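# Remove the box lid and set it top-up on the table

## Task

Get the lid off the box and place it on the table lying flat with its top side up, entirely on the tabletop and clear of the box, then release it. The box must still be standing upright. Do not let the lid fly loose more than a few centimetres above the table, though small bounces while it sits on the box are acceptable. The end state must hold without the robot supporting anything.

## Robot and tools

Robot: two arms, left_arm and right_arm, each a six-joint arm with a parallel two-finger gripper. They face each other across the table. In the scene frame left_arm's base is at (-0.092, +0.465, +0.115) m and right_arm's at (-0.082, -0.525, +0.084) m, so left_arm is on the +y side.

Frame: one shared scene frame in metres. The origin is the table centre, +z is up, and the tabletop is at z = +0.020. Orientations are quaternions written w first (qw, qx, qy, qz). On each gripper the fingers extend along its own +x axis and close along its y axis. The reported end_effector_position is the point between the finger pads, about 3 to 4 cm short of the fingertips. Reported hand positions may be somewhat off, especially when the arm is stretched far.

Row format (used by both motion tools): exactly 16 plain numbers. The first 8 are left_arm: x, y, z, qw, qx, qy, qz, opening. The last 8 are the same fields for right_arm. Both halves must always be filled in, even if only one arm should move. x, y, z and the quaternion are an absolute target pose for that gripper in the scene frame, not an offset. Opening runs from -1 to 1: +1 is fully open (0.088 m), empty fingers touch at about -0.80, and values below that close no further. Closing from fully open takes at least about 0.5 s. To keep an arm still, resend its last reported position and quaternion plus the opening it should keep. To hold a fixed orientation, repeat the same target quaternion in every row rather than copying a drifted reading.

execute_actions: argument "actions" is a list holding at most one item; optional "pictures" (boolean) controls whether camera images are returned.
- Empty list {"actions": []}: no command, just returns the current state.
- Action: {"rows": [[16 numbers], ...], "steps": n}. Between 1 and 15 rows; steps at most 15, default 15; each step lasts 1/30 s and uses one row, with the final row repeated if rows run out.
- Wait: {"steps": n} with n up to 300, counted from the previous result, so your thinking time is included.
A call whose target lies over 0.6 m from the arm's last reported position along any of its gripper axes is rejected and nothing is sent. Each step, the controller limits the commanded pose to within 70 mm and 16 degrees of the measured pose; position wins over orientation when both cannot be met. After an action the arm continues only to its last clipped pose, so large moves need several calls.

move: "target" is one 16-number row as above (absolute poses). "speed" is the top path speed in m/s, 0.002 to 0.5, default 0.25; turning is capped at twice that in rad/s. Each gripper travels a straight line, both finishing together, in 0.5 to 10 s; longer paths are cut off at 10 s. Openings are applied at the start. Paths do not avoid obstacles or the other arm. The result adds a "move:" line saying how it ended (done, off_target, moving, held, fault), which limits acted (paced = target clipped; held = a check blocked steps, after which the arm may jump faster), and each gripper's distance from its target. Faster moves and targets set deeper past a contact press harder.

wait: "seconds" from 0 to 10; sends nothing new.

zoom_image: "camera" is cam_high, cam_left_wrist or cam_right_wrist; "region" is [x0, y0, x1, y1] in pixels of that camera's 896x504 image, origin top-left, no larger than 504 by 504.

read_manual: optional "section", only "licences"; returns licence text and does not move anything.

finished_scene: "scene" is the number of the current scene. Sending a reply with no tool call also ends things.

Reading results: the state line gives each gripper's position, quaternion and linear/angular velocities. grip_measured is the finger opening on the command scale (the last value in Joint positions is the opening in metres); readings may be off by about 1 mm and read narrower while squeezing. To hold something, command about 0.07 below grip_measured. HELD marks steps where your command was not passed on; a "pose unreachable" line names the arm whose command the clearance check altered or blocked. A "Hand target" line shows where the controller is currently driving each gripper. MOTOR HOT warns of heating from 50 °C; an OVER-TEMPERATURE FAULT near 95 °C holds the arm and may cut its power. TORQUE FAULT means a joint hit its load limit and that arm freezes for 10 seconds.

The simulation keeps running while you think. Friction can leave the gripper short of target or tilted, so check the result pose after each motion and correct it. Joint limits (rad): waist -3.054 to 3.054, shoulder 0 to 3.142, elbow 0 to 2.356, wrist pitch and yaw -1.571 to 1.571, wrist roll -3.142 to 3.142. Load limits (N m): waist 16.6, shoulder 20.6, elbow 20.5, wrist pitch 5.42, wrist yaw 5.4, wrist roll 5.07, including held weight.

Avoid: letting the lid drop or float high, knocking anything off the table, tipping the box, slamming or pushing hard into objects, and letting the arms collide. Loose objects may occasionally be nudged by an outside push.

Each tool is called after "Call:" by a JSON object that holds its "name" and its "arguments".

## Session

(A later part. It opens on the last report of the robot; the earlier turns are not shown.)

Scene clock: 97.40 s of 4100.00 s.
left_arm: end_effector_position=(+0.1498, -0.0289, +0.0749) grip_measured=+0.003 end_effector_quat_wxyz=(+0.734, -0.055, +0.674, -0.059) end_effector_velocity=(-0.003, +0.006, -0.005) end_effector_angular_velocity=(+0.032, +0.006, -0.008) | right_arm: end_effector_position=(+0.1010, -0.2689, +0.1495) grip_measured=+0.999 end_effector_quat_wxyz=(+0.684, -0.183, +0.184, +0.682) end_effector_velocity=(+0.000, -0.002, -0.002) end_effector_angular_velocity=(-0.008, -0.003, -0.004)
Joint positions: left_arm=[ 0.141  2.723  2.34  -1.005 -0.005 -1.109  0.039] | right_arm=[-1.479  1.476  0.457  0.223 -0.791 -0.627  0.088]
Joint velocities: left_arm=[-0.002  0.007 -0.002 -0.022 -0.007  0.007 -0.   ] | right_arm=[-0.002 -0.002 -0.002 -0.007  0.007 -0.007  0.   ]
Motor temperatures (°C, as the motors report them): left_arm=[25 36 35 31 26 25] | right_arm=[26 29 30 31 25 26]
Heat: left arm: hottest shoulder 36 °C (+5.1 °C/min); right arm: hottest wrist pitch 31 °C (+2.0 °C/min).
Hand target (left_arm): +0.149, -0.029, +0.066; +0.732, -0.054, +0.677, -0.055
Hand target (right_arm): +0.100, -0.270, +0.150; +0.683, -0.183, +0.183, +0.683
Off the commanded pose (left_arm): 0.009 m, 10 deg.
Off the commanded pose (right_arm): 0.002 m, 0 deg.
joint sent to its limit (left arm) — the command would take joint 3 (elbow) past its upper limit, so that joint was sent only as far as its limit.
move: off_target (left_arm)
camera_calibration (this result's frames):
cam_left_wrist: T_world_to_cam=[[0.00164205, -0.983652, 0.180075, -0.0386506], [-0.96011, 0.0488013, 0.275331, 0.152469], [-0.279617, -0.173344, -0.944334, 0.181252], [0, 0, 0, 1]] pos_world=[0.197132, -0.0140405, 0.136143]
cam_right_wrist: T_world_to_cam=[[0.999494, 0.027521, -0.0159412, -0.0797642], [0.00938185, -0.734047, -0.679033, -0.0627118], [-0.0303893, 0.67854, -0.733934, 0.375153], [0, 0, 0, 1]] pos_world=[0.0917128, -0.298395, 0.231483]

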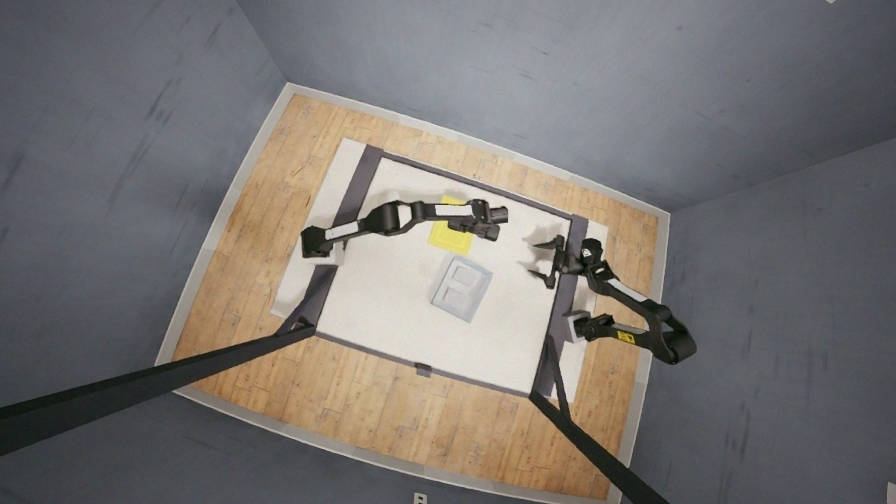

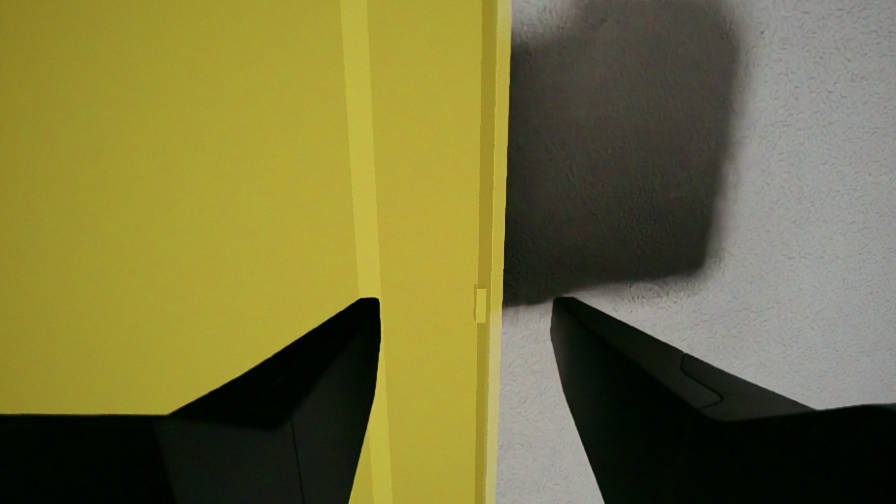

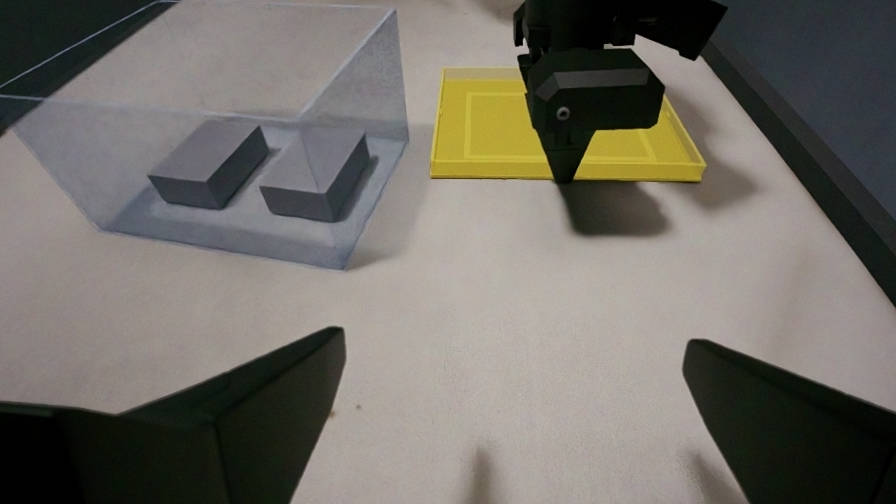

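Call:
{"name": "move", "arguments": {"target": [0.15,-0.03,0.07,0.72,-0.055,0.69,-0.055,-1,0.1,-0.27,0.15,0.683,-0.183,0.183,0.683,1]}}

Call:
{"name": "move", "arguments": {"target": [0.15,0.0,0.13,0.69,-0.153,0.69,-0.153,-1,0.1,-0.27,0.15,0.683,-0.183,0.183,0.683,1], "speed": 0.05}}

Call:
{"name": "move", "arguments": {"target": [0.15,0.06,0.175,0.63,-0.32,0.63,-0.32,-1,0.1,-0.27,0.15,0.683,-0.183,0.183,0.683,1], "speed": 0.05}}

Call:
{"name": "move", "arguments": {"target": [0.15,0.163,0.185,0.5,-0.5,0.5,-0.5,-1,0.1,-0.27,0.15,0.683,-0.183,0.183,0.683,1], "speed": 0.05}}

Scene clock: 99.50 s of 4100.00 s.
left_arm: end_effector_position=(+0.1492, -0.0288, +0.0747) grip_measured=-0.762 end_effector_quat_wxyz=(+0.725, -0.060, +0.683, -0.061) end_effector_velocity=(-0.004, +0.003, -0.000) end_effector_angular_velocity=(+0.015, +0.020, +0.018) | right_arm: end_effector_position=(+0.1010, -0.2689, +0.1495) grip_measured=+0.999 end_effector_quat_wxyz=(+0.684, -0.183, +0.184, +0.682) end_effector_velocity=(-0.003, -0.000, -0.002) end_effector_angular_velocity=(-0.003, +0.019, +0.004)
Joint positions: left_arm=[ 0.148  2.724  2.341 -1.007  0.024 -1.11   0.002] | right_arm=[-1.479  1.476  0.457  0.223 -0.791 -0.627  0.088]
Joint velocities: left_arm=[-0.002 -0.002 -0.002 -0.022  0.007 -0.022 -0.   ] | right_arm=[ 0.002  0.002 -0.002 -0.007 -0.007  0.007 -0.001]
Motor temperatures (°C, as the motors report them): left_arm=[25 37 35 31 26 25] | right_arm=[26 29 30 31 25 26]
Heat: left arm: hottest shoulder 37 °C (+5.1 °C/min); right arm: hottest wrist pitch 31 °C (+1.0 °C/min).
Hand target (left_arm): +0.150, -0.029, +0.070; +0.722, -0.061, +0.686, -0.061
Hand target (right_arm): +0.100, -0.270, +0.150; +0.683, -0.183, +0.183, +0.683
Off the commanded pose (left_arm): 0.005 m, 1 deg.
Off the commanded pose (right_arm): 0.002 m, 0 deg.
joint sent to its limit (left arm) — the command would take joint 3 (elbow) past its upper limit, so that joint was sent only as far as its limit.
move: done
camera_calibration (this result's frames):
cam_left_wrist: T_world_to_cam=[[0.00853153, -0.981679, 0.190351, -0.0402468], [-0.952797, 0.0497931, 0.299498, 0.149071], [-0.303489, -0.183921, -0.934916, 0.183545], [0, 0, 0, 1]] pos_world=[0.198081, -0.0131745, 0.134613]
cam_right_wrist: T_world_to_cam=[[0.999494, 0.027521, -0.0159412, -0.0797642], [0.00938185, -0.734047, -0.679033, -0.0627118], [-0.0303893, 0.67854, -0.733934, 0.375153], [0, 0, 0, 1]] pos_world=[0.0917128, -0.298395, 0.231483]

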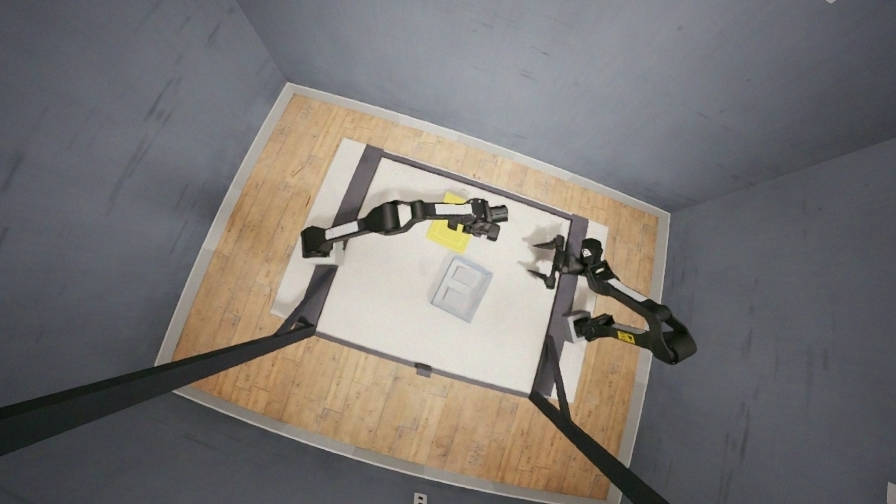

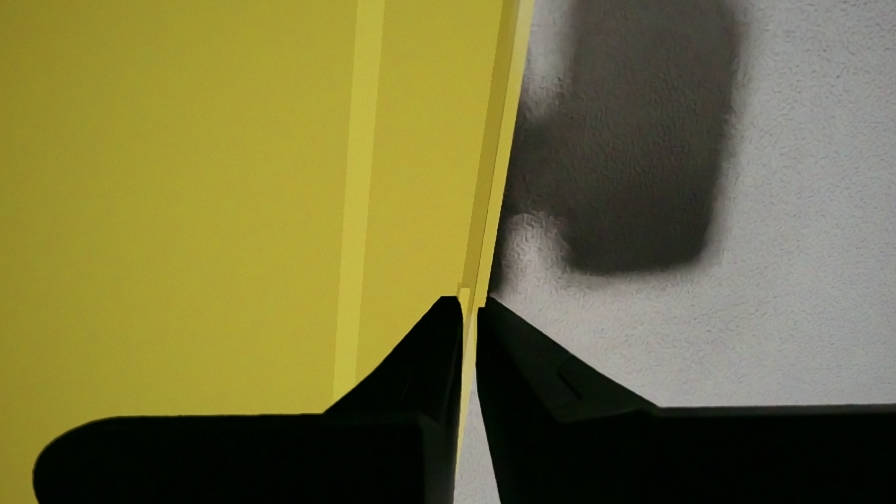

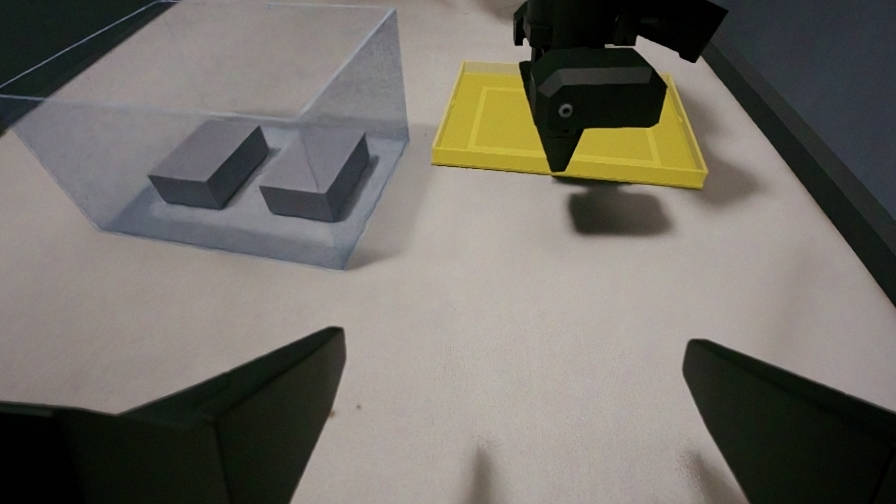

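Scene clock: 102.50 s of 4100.00 s.
left_arm: end_effector_position=(+0.1507, -0.0023, +0.1273) grip_measured=-0.762 end_effector_quat_wxyz=(+0.691, -0.152, +0.690, -0.150) end_effector_velocity=(-0.003, +0.005, +0.001) end_effector_angular_velocity=(+0.014, +0.003, +0.007) | right_arm: end_effector_position=(+0.1011, -0.2690, +0.1495) grip_measured=+0.999 end_effector_quat_wxyz=(+0.684, -0.183, +0.185, +0.682) end_effector_velocity=(-0.002, -0.003, -0.002) end_effector_angular_velocity=(-0.008, +0.015, +0.001)
Joint positions: left_arm=[ 0.227  2.359  1.807 -0.643  0.215 -1.075  0.002] | right_arm=[-1.479  1.476  0.457  0.223 -0.791 -0.627  0.088]
Joint velocities: left_arm=[-0.002 -0.017 -0.022 -0.007 -0.007 -0.007  0.   ] | right_arm=[-0.007 -0.002 -0.002 -0.022 -0.007 -0.007 -0.   ]
Motor temperatures (°C, as the motors report them): left_arm=[25 38 35 31 26 25] | right_arm=[26 29 30 31 25 26]
Heat: left arm: hottest shoulder 38 °C (+6.1 °C/min); right arm: hottest wrist pitch 31 °C (+1.0 °C/min).
Hand target (left_arm): +0.150, -0.000, +0.130; +0.690, -0.153, +0.691, -0.153
Hand target (right_arm): +0.100, -0.270, +0.150; +0.683, -0.183, +0.183, +0.683
Off the commanded pose (left_arm): 0.004 m, 0 deg.
Off the commanded pose (right_arm): 0.002 m, 0 deg.
move: done
camera_calibration (this result's frames):
cam_left_wrist: T_world_to_cam=[[0.0200066, -0.900506, 0.434383, -0.0569007], [-0.933803, 0.138405, 0.329933, 0.12686], [-0.357227, -0.412229, -0.838126, 0.233182], [0, 0, 0, 1]] pos_world=[0.2029, 0.0273267, 0.178297]
cam_right_wrist: T_world_to_cam=[[0.9995, 0.0273277, -0.0159315, -0.0798749], [0.00925303, -0.734196, -0.678874, -0.0628657], [-0.0302489, 0.678387, -0.734082, 0.375153], [0, 0, 0, 1]] pos_world=[0.0917646, -0.298472, 0.231443]

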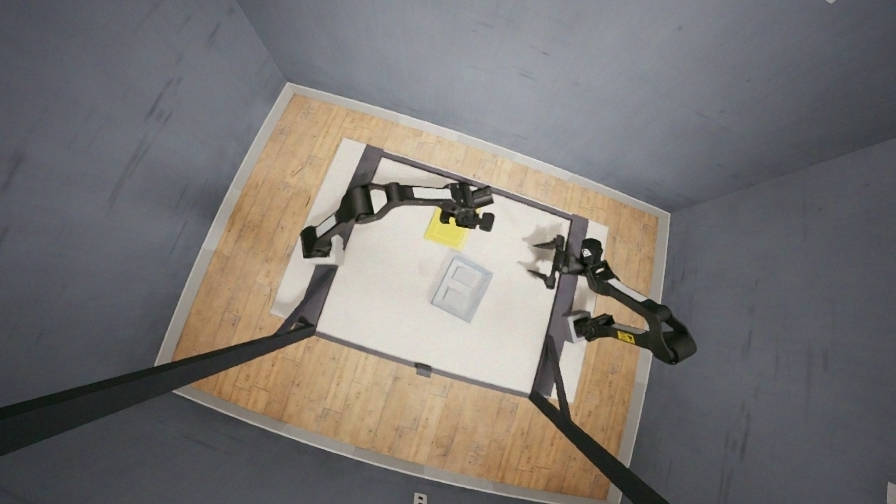

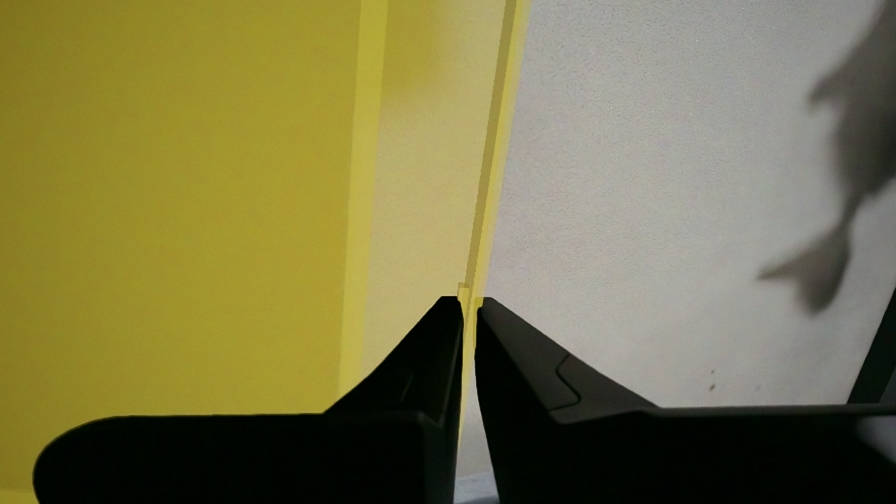

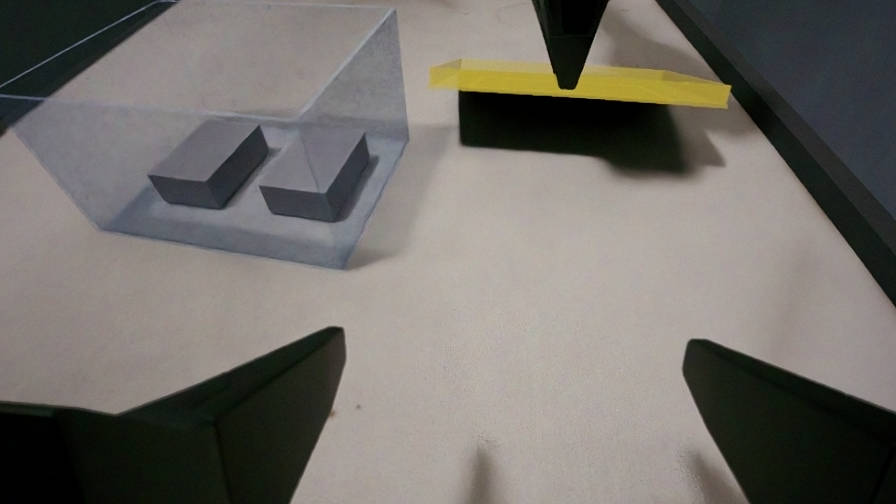

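Scene clock: 107.87 s of 4100.00 s.
left_arm: end_effector_position=(+0.1514, +0.0577, +0.1734) grip_measured=-0.762 end_effector_quat_wxyz=(+0.632, -0.317, +0.631, -0.320) end_effector_velocity=(-0.002, +0.003, -0.001) end_effector_angular_velocity=(-0.009, +0.017, +0.010) | right_arm: end_effector_position=(+0.1011, -0.2690, +0.1495) grip_measured=+0.999 end_effector_quat_wxyz=(+0.684, -0.183, +0.185, +0.682) end_effector_velocity=(+0.000, -0.002, -0.003) end_effector_angular_velocity=(-0.011, +0.013, -0.011)
Joint positions: left_arm=[ 0.392  1.981  1.103  0.107  0.549 -1.099  0.002] | right_arm=[-1.479  1.476  0.457  0.223 -0.791 -0.627  0.088]
Joint velocities: left_arm=[ 0.002 -0.007 -0.022  0.022  0.007 -0.022 -0.   ] | right_arm=[-0.002  0.002 -0.002 -0.007  0.007  0.007  0.   ]
Motor temperatures (°C, as the motors report them): left_arm=[25 39 34 31 26 25] | right_arm=[26 29 30 31 25 26]
Heat: left arm: hottest shoulder 39 °C (+6.0 °C/min); right arm: hottest wrist pitch 31 °C (-1.0 °C/min).
Hand target (left_arm): +0.150, +0.060, +0.175; +0.629, -0.321, +0.631, -0.320
Hand target (right_arm): +0.100, -0.270, +0.150; +0.683, -0.183, +0.183, +0.683
Off the commanded pose (left_arm): 0.003 m, 0 deg.
Off the commanded pose (right_arm): 0.002 m, 0 deg.
move: done
camera_calibration (this result's frames):
cam_left_wrist: T_world_to_cam=[[0.0135251, -0.579331, 0.81498, -0.106453], [-0.932865, 0.286113, 0.218866, 0.114596], [-0.359972, -0.763226, -0.536568, 0.265239], [0, 0, 0, 1]] pos_world=[0.203821, 0.107978, 0.203995]
cam_right_wrist: T_world_to_cam=[[0.9995, 0.0273277, -0.0159315, -0.0798749], [0.00925303, -0.734196, -0.678874, -0.0628657], [-0.0302489, 0.678387, -0.734082, 0.375153], [0, 0, 0, 1]] pos_world=[0.0917646, -0.298472, 0.231443]

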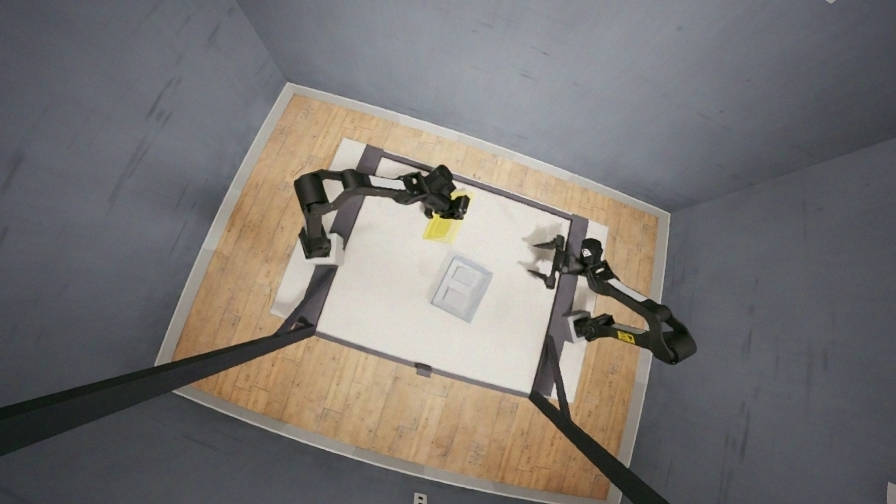

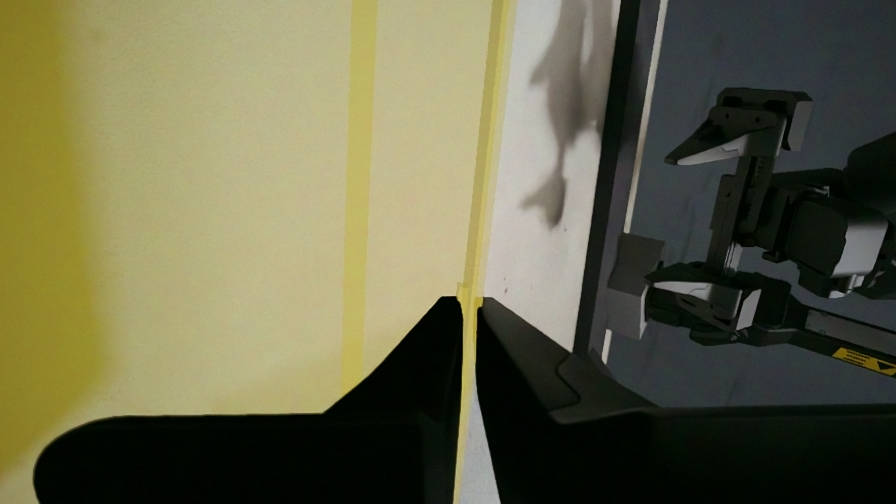

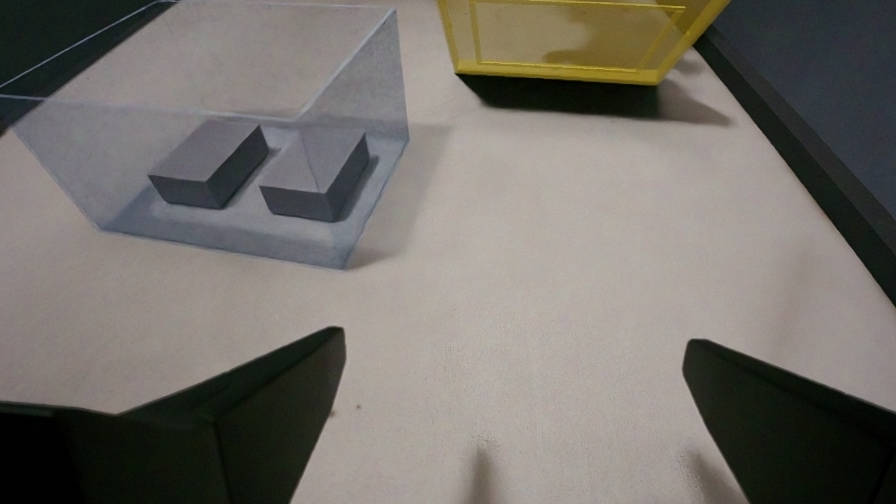

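Scene clock: 114.50 s of 4100.00 s.
left_arm: end_effector_position=(+0.1511, +0.1609, +0.1906) grip_measured=-0.762 end_effector_quat_wxyz=(+0.504, -0.494, +0.500, -0.502) end_effector_velocity=(+0.000, +0.002, -0.001) end_effector_angular_velocity=(+0.001, +0.009, +0.010) | right_arm: end_effector_position=(+0.1011, -0.2690, +0.1495) grip_measured=+0.999 end_effector_quat_wxyz=(+0.684, -0.183, +0.185, +0.682) end_effector_velocity=(-0.002, -0.001, -0.000) end_effector_angular_velocity=(+0.000, +0.003, +0.006)
Joint positions: left_arm=[ 0.695  2.153  0.565  1.574  1.011 -1.547  0.002] | right_arm=[-1.479  1.476  0.457  0.223 -0.791 -0.627  0.088]
Joint velocities: left_arm=[ 0.002  0.002 -0.007  0.007 -0.007 -0.007 -0.   ] | right_arm=[-0.002 -0.002 -0.002 -0.007 -0.007 -0.007 -0.   ]
Motor temperatures (°C, as the motors report them): left_arm=[25 38 34 31 26 25] | right_arm=[26 28 29 30 25 26]
Heat: left arm: hottest shoulder 38 °C (+4.0 °C/min); right arm: hottest wrist pitch 30 °C (-2.0 °C/min).
Hand target (left_arm): +0.150, +0.163, +0.187; +0.501, -0.497, +0.505, -0.497
Hand target (right_arm): +0.100, -0.270, +0.150; +0.683, -0.183, +0.183, +0.683
Off the commanded pose (left_arm): 0.006 m, 1 deg.
Off the commanded pose (right_arm): 0.002 m, 0 deg.
joint sent to its limit (left arm) — the command would take joint 4 (wrist pitch) past its upper limit, so that joint was sent only as far as its limit.
move: done
camera_calibration (this result's frames):
cam_left_wrist: T_world_to_cam=[[0.00489527, 0.0112229, 0.999925, -0.189677], [-0.931975, 0.362522, 0.000493783, 0.11021], [-0.362489, -0.931908, 0.0122341, 0.275997], [0, 0, 0, 1]] pos_world=[0.203688, 0.219379, 0.186231]
cam_right_wrist: T_world_to_cam=[[0.9995, 0.0273277, -0.0159315, -0.0798749], [0.00925303, -0.734196, -0.678874, -0.0628657], [-0.0302489, 0.678387, -0.734082, 0.375153], [0, 0, 0, 1]] pos_world=[0.0917646, -0.298472, 0.231443]

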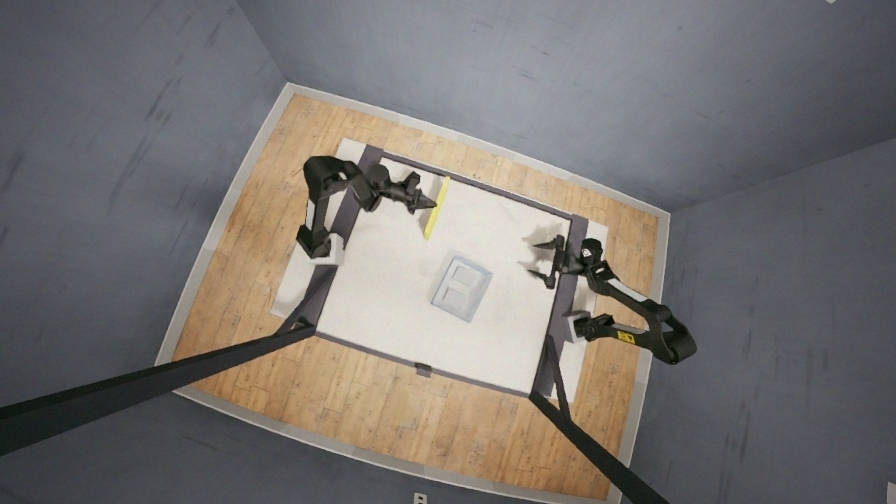

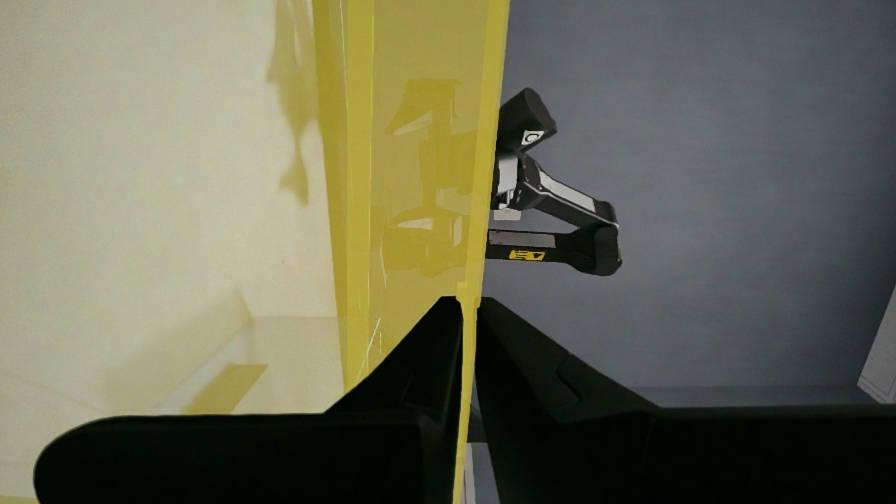

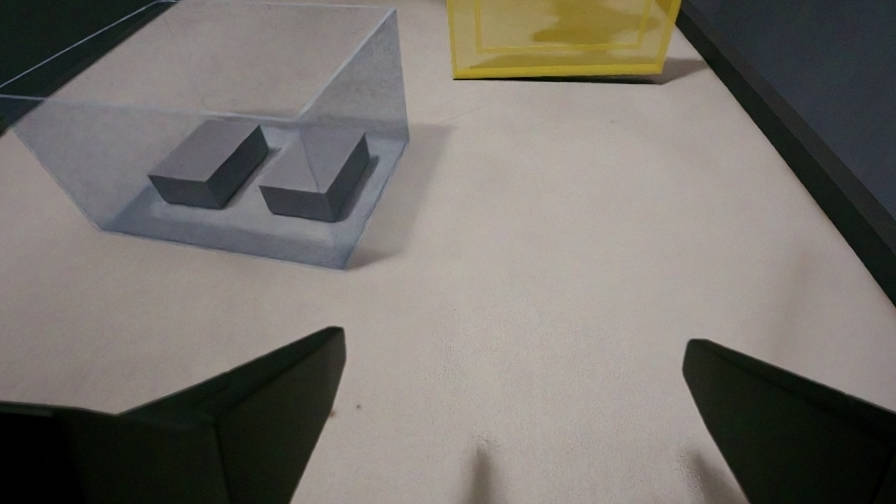

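Call:
{"name": "move", "arguments": {"target": [0.16,0.07,0.2,0.5,-0.5,0.5,-0.5,-1,0.1,-0.27,0.15,0.683,-0.183,0.183,0.683,1], "speed": 0.06}}

Call:
{"name": "move", "arguments": {"target": [0.16,0.12,0.168,0.38,-0.596,0.38,-0.596,-1,0.1,-0.27,0.15,0.683,-0.183,0.183,0.683,1], "speed": 0.05}}

Scene clock: 117.83 s of 4100.00 s.
left_arm: end_effector_position=(+0.1588, +0.0731, +0.2006) grip_measured=-0.762 end_effector_quat_wxyz=(+0.502, -0.499, +0.499, -0.501) end_effector_velocity=(+0.002, -0.004, -0.001) end_effector_angular_velocity=(+0.002, -0.006, +0.015) | right_arm: end_effector_position=(+0.1010, -0.2689, +0.1495) grip_measured=+0.999 end_effector_quat_wxyz=(+0.684, -0.183, +0.185, +0.682) end_effector_velocity=(-0.003, -0.000, -0.000) end_effector_angular_velocity=(+0.000, +0.003, +0.011)
Joint positions: left_arm=[ 0.491  2.206  0.821  1.383  0.803 -1.564  0.002] | right_arm=[-1.479  1.476  0.457  0.223 -0.792 -0.627  0.088]
Joint velocities: left_arm=[-0.007  0.007  0.012 -0.007 -0.022  0.007  0.   ] | right_arm=[ 0.002 -0.002 -0.002 -0.007 -0.007 -0.007 -0.   ]
Motor temperatures (°C, as the motors report them): left_arm=[25 38 33 31 26 25] | right_arm=[26 28 29 30 25 26]
Heat: left arm: hottest shoulder 38 °C (+3.0 °C/min); right arm: hottest wrist pitch 30 °C (-3.0 °C/min).
Hand target (left_arm): +0.160, +0.070, +0.199; +0.500, -0.500, +0.500, -0.500
Hand target (right_arm): +0.100, -0.270, +0.150; +0.683, -0.183, +0.183, +0.683
Off the commanded pose (left_arm): 0.003 m, 0 deg.
Off the commanded pose (right_arm): 0.002 m, 0 deg.
move: done
camera_calibration (this result's frames):
cam_left_wrist: T_world_to_cam=[[0.0114434, 0.0174584, 0.999782, -0.200105], [-0.933634, 0.358201, 0.00443128, 0.149038], [-0.358046, -0.933481, 0.0203988, 0.194703], [0, 0, 0, 1]] pos_world=[0.211149, 0.131859, 0.195429]
cam_right_wrist: T_world_to_cam=[[0.99949, 0.0275981, -0.0160797, -0.0797327], [0.00934409, -0.734041, -0.67904, -0.0627756], [-0.0305434, 0.678544, -0.733925, 0.37521], [0, 0, 0, 1]] pos_world=[0.0917388, -0.298476, 0.231467]

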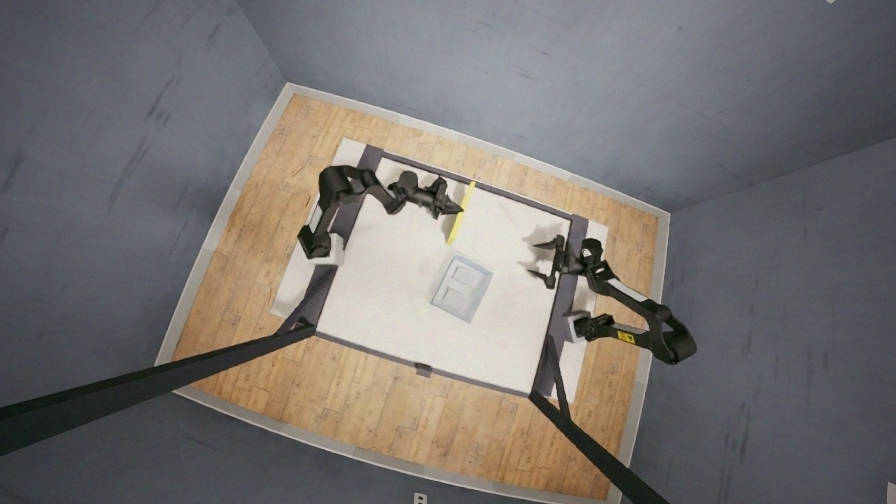

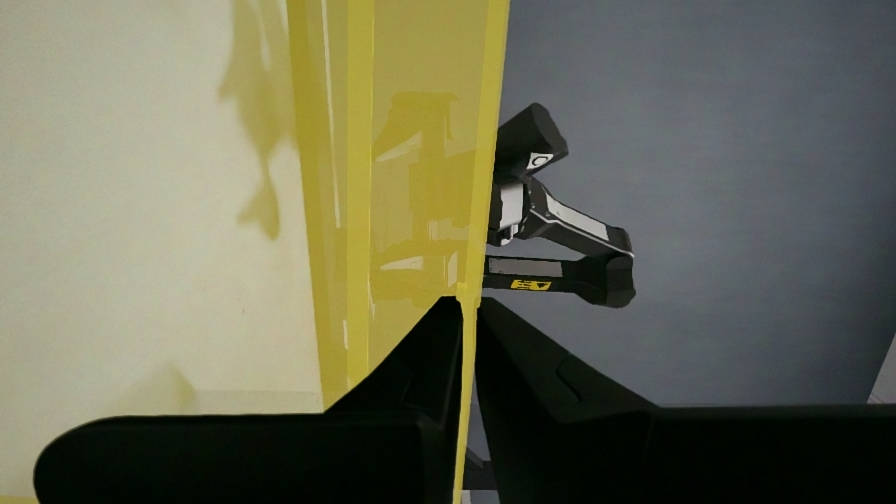

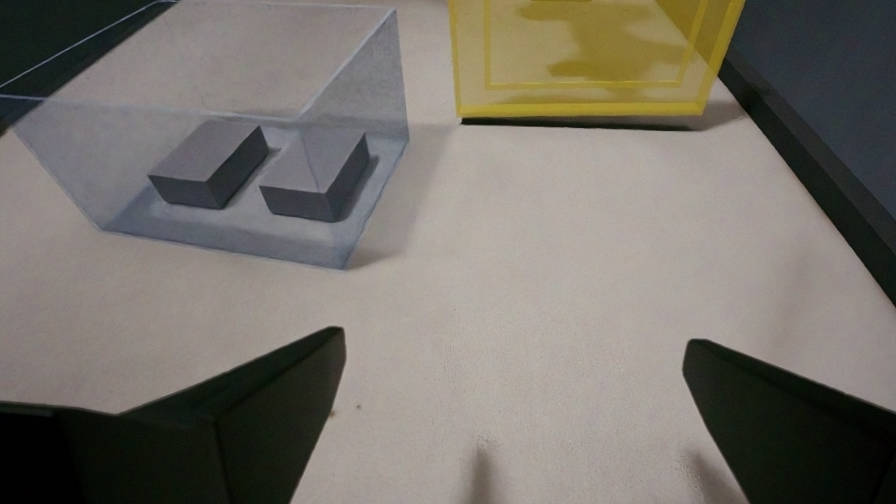

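Scene clock: 122.43 s of 4100.00 s.
left_arm: end_effector_position=(+0.1664, +0.1172, +0.1816) grip_measured=-0.762 end_effector_quat_wxyz=(+0.494, -0.490, +0.493, -0.523) end_effector_velocity=(-0.001, +0.002, -0.001) end_effector_angular_velocity=(-0.001, -0.010, -0.014) | right_arm: end_effector_position=(+0.1010, -0.2689, +0.1495) grip_measured=+0.999 end_effector_quat_wxyz=(+0.684, -0.183, +0.185, +0.682) end_effector_velocity=(-0.001, +0.001, +0.001) end_effector_angular_velocity=(+0.008, -0.009, +0.011)
Joint positions: left_arm=[ 0.614  2.287  0.752  1.58   0.959 -1.574  0.002] | right_arm=[-1.479  1.476  0.457  0.223 -0.792 -0.627  0.088]
Joint velocities: left_arm=[ 0.007  0.002 -0.002  0.007  0.022  0.007 -0.   ] | right_arm=[ 0.002 -0.002 -0.002  0.007 -0.007 -0.007  0.   ]
Motor temperatures (°C, as the motors report them): left_arm=[25 37 33 31 26 25] | right_arm=[26 28 29 30 25 26]
Heat: left arm: hottest shoulder 37 °C (+2.0 °C/min); right arm: hottest wrist pitch 30 °C (-4.1 °C/min).
Hand target (left_arm): +0.160, +0.120, +0.169; +0.491, -0.485, +0.507, -0.516
Hand target (right_arm): +0.100, -0.270, +0.150; +0.683, -0.183, +0.183, +0.683
Off the commanded pose (left_arm): 0.015 m, 24 deg; orientation clipped at the last step of the last action.
Off the commanded pose (right_arm): 0.002 m, 0 deg.
joint sent to its limit (left arm) — the command would take joint 4 (wrist pitch) past its upper limit, so that joint was sent only as far as its limit.
move: off_target (left_arm); limits=paced
camera_calibration (this result's frames):
cam_left_wrist: T_world_to_cam=[[-0.0161739, 0.0451139, 0.998851, -0.180452], [-0.920792, 0.3887, -0.0324659, 0.141401], [-0.389718, -0.920259, 0.0352537, 0.239953], [0, 0, 0, 1]] pos_world=[0.220797, 0.173997, 0.176376]
cam_right_wrist: T_world_to_cam=[[0.99949, 0.0275981, -0.0160797, -0.0797327], [0.00934409, -0.734041, -0.67904, -0.0627756], [-0.0305434, 0.678544, -0.733925, 0.37521], [0, 0, 0, 1]] pos_world=[0.0917388, -0.298476, 0.231467]

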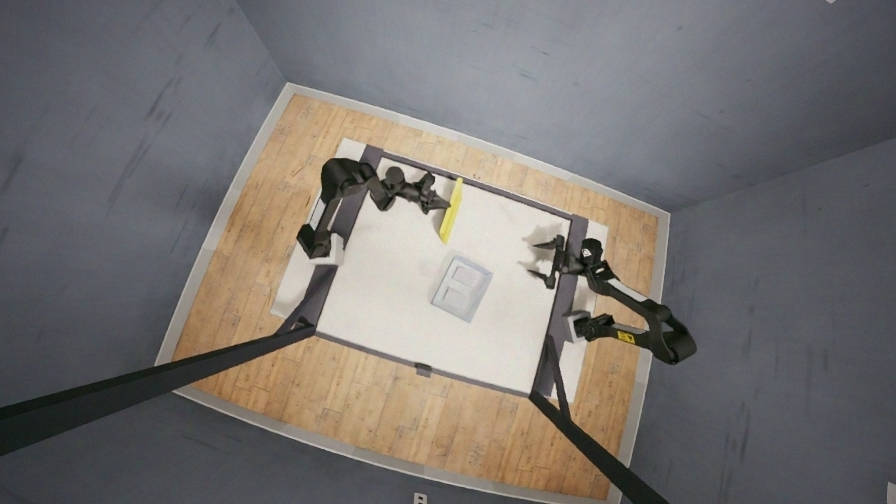

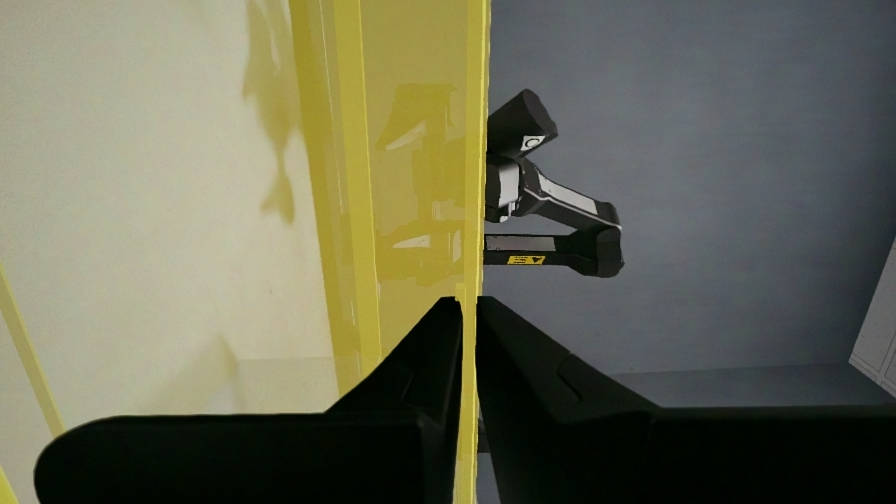

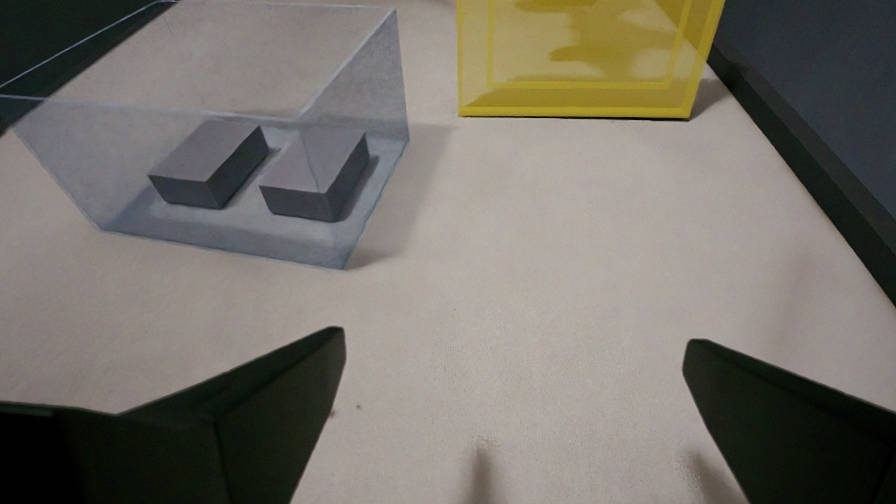

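Call:
{"name": "move", "arguments": {"target": [0.165,0.175,0.15,0.612,-0.354,0.612,-0.354,-0.55,0.1,-0.27,0.15,0.683,-0.183,0.183,0.683,1], "speed": 0.04}}

Call:
{"name": "move", "arguments": {"target": [0.165,0.205,0.095,0.64,-0.3,0.64,-0.3,-0.55,0.1,-0.27,0.15,0.683,-0.183,0.183,0.683,1], "speed": 0.04}}

Scene clock: 130.77 s of 4100.00 s.
left_arm: end_effector_position=(+0.1655, +0.1745, +0.1511) grip_measured=-0.551 end_effector_quat_wxyz=(+0.612, -0.355, +0.611, -0.354) end_effector_velocity=(+0.001, +0.005, -0.007) end_effector_angular_velocity=(+0.042, +0.023, +0.031) | right_arm: end_effector_position=(+0.1010, -0.2689, +0.1495) grip_measured=+0.999 end_effector_quat_wxyz=(+0.684, -0.183, +0.185, +0.682) end_effector_velocity=(+0.002, -0.002, -0.000) end_effector_angular_velocity=(-0.006, -0.007, -0.009)
Joint positions: left_arm=[ 0.701  1.868  0.745  0.3    0.827 -0.899  0.012] | right_arm=[-1.479  1.476  0.457  0.223 -0.792 -0.627  0.088]
Joint velocities: left_arm=[ 0.002 -0.002 -0.002 -0.037 -0.037 -0.007 -0.   ] | right_arm=[-0.007 -0.007 -0.002 -0.007  0.007 -0.007  0.   ]
Motor temperatures (°C, as the motors report them): left_arm=[25 36 32 31 27 25] | right_arm=[26 28 29 30 25 26]
Heat: left arm: hottest shoulder 36 °C (+1.0 °C/min); right arm: hottest wrist pitch 30 °C (-3.0 °C/min).
Hand target (left_arm): +0.166, +0.175, +0.149; +0.613, -0.353, +0.612, -0.353
Hand target (right_arm): +0.100, -0.270, +0.150; +0.683, -0.183, +0.183, +0.683
Off the commanded pose (left_arm): 0.001 m, 0 deg.
Off the commanded pose (right_arm): 0.002 m, 0 deg.
move: done
camera_calibration (this result's frames):
cam_left_wrist: T_world_to_cam=[[0.0170953, -0.480513, 0.876821, -0.0479333], [-0.934047, 0.305214, 0.185473, 0.101143], [-0.35674, -0.822163, -0.443604, 0.343191], [0, 0, 0, 1]] pos_world=[0.217722, 0.228257, 0.175511]
cam_right_wrist: T_world_to_cam=[[0.99949, 0.0275981, -0.0160797, -0.0797327], [0.00934409, -0.734041, -0.67904, -0.0627756], [-0.0305434, 0.678544, -0.733925, 0.37521], [0, 0, 0, 1]] pos_world=[0.0917388, -0.298476, 0.231467]

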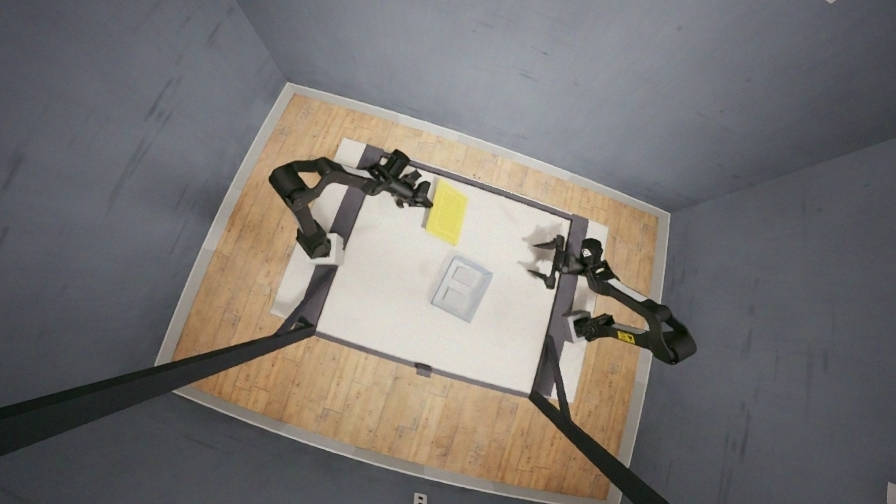

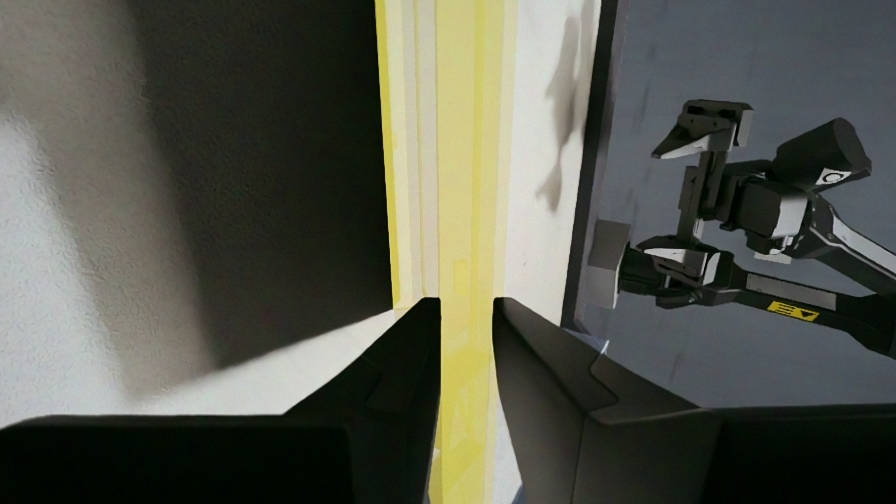

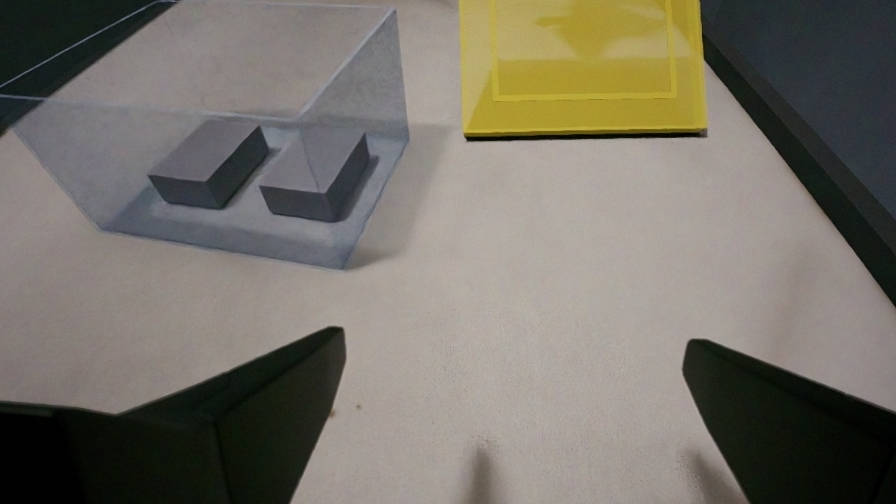

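Scene clock: 133.27 s of 4100.00 s.
left_arm: end_effector_position=(+0.1670, +0.2020, +0.1011) grip_measured=-0.551 end_effector_quat_wxyz=(+0.642, -0.302, +0.635, -0.306) end_effector_velocity=(-0.000, +0.000, -0.002) end_effector_angular_velocity=(+0.009, +0.009, +0.006) | right_arm: end_effector_position=(+0.1010, -0.2689, +0.1495) grip_measured=+0.999 end_effector_quat_wxyz=(+0.684, -0.183, +0.185, +0.682) end_effector_velocity=(-0.003, -0.002, +0.001) end_effector_angular_velocity=(+0.009, +0.009, +0.012)
Joint positions: left_arm=[ 0.742  1.96   0.745  0.196  0.737 -0.727  0.012] | right_arm=[-1.479  1.476  0.457  0.223 -0.792 -0.627  0.088]
Joint velocities: left_arm=[-0.002  0.002  0.002 -0.007 -0.007 -0.007 -0.   ] | right_arm=[-0.007 -0.007 -0.007 -0.007 -0.022 -0.007 -0.   ]
Motor temperatures (°C, as the motors report them): left_arm=[25 36 32 31 27 25] | right_arm=[26 28 29 30 25 26]
Heat: left arm: hottest shoulder 36 °C (+1.0 °C/min); right arm: hottest wrist pitch 30 °C (-3.0 °C/min).
Hand target (left_arm): +0.165, +0.205, +0.095; +0.641, -0.300, +0.640, -0.300
Hand target (right_arm): +0.100, -0.270, +0.150; +0.683, -0.183, +0.183, +0.683
Off the commanded pose (left_arm): 0.007 m, 1 deg.
Off the commanded pose (right_arm): 0.002 m, 0 deg.
move: done
camera_calibration (this result's frames):
cam_left_wrist: T_world_to_cam=[[0.00679701, -0.61594, 0.787763, 0.0471649], [-0.935549, 0.27428, 0.222528, 0.106143], [-0.353132, -0.738504, -0.574378, 0.339917], [0, 0, 0, 1]] pos_world=[0.219017, 0.250968, 0.134466]
cam_right_wrist: T_world_to_cam=[[0.99949, 0.0275981, -0.0160797, -0.0797327], [0.00934409, -0.734041, -0.67904, -0.0627756], [-0.0305434, 0.678544, -0.733925, 0.37521], [0, 0, 0, 1]] pos_world=[0.0917388, -0.298476, 0.231467]

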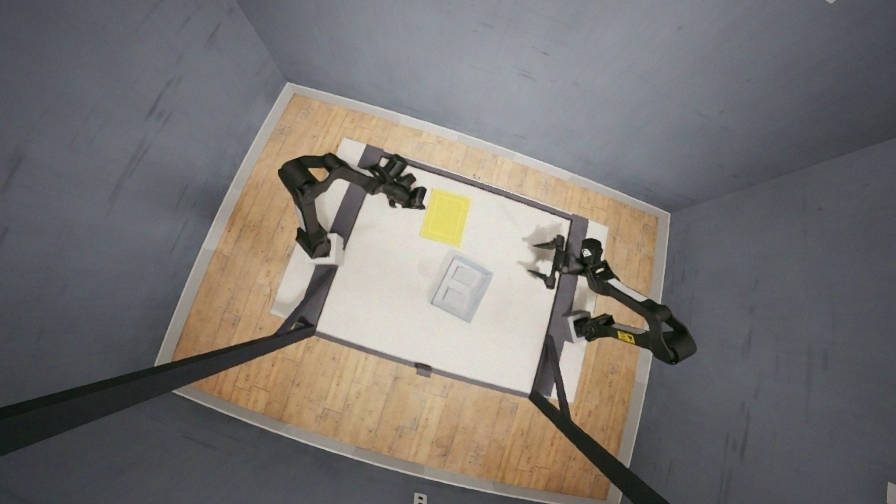

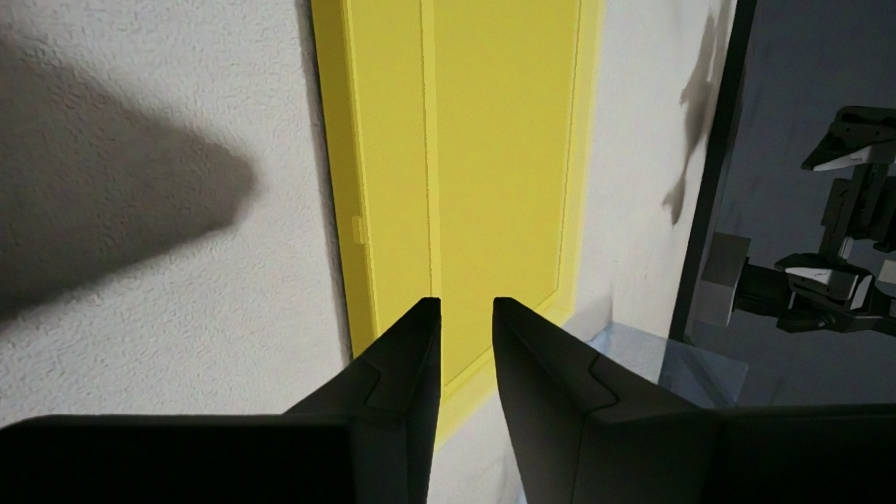

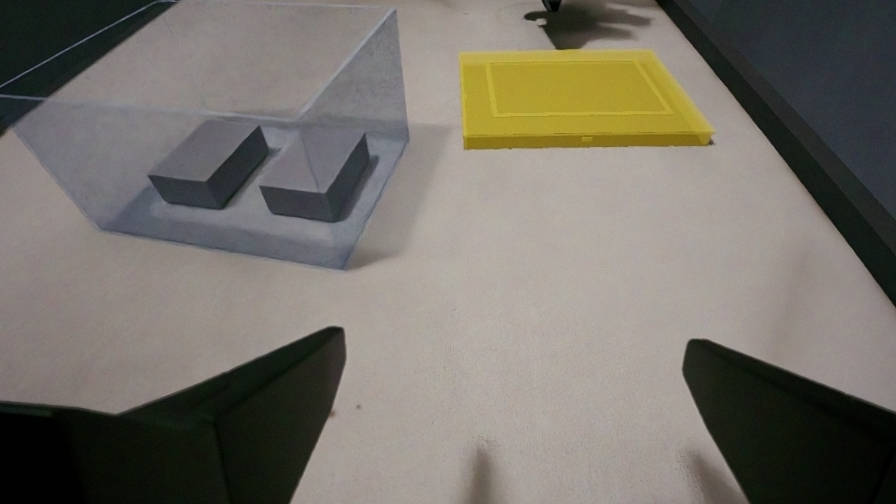

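Call:
{"name": "finished_scene", "arguments": {"scene": 1}}

The scene is finished: the task was done.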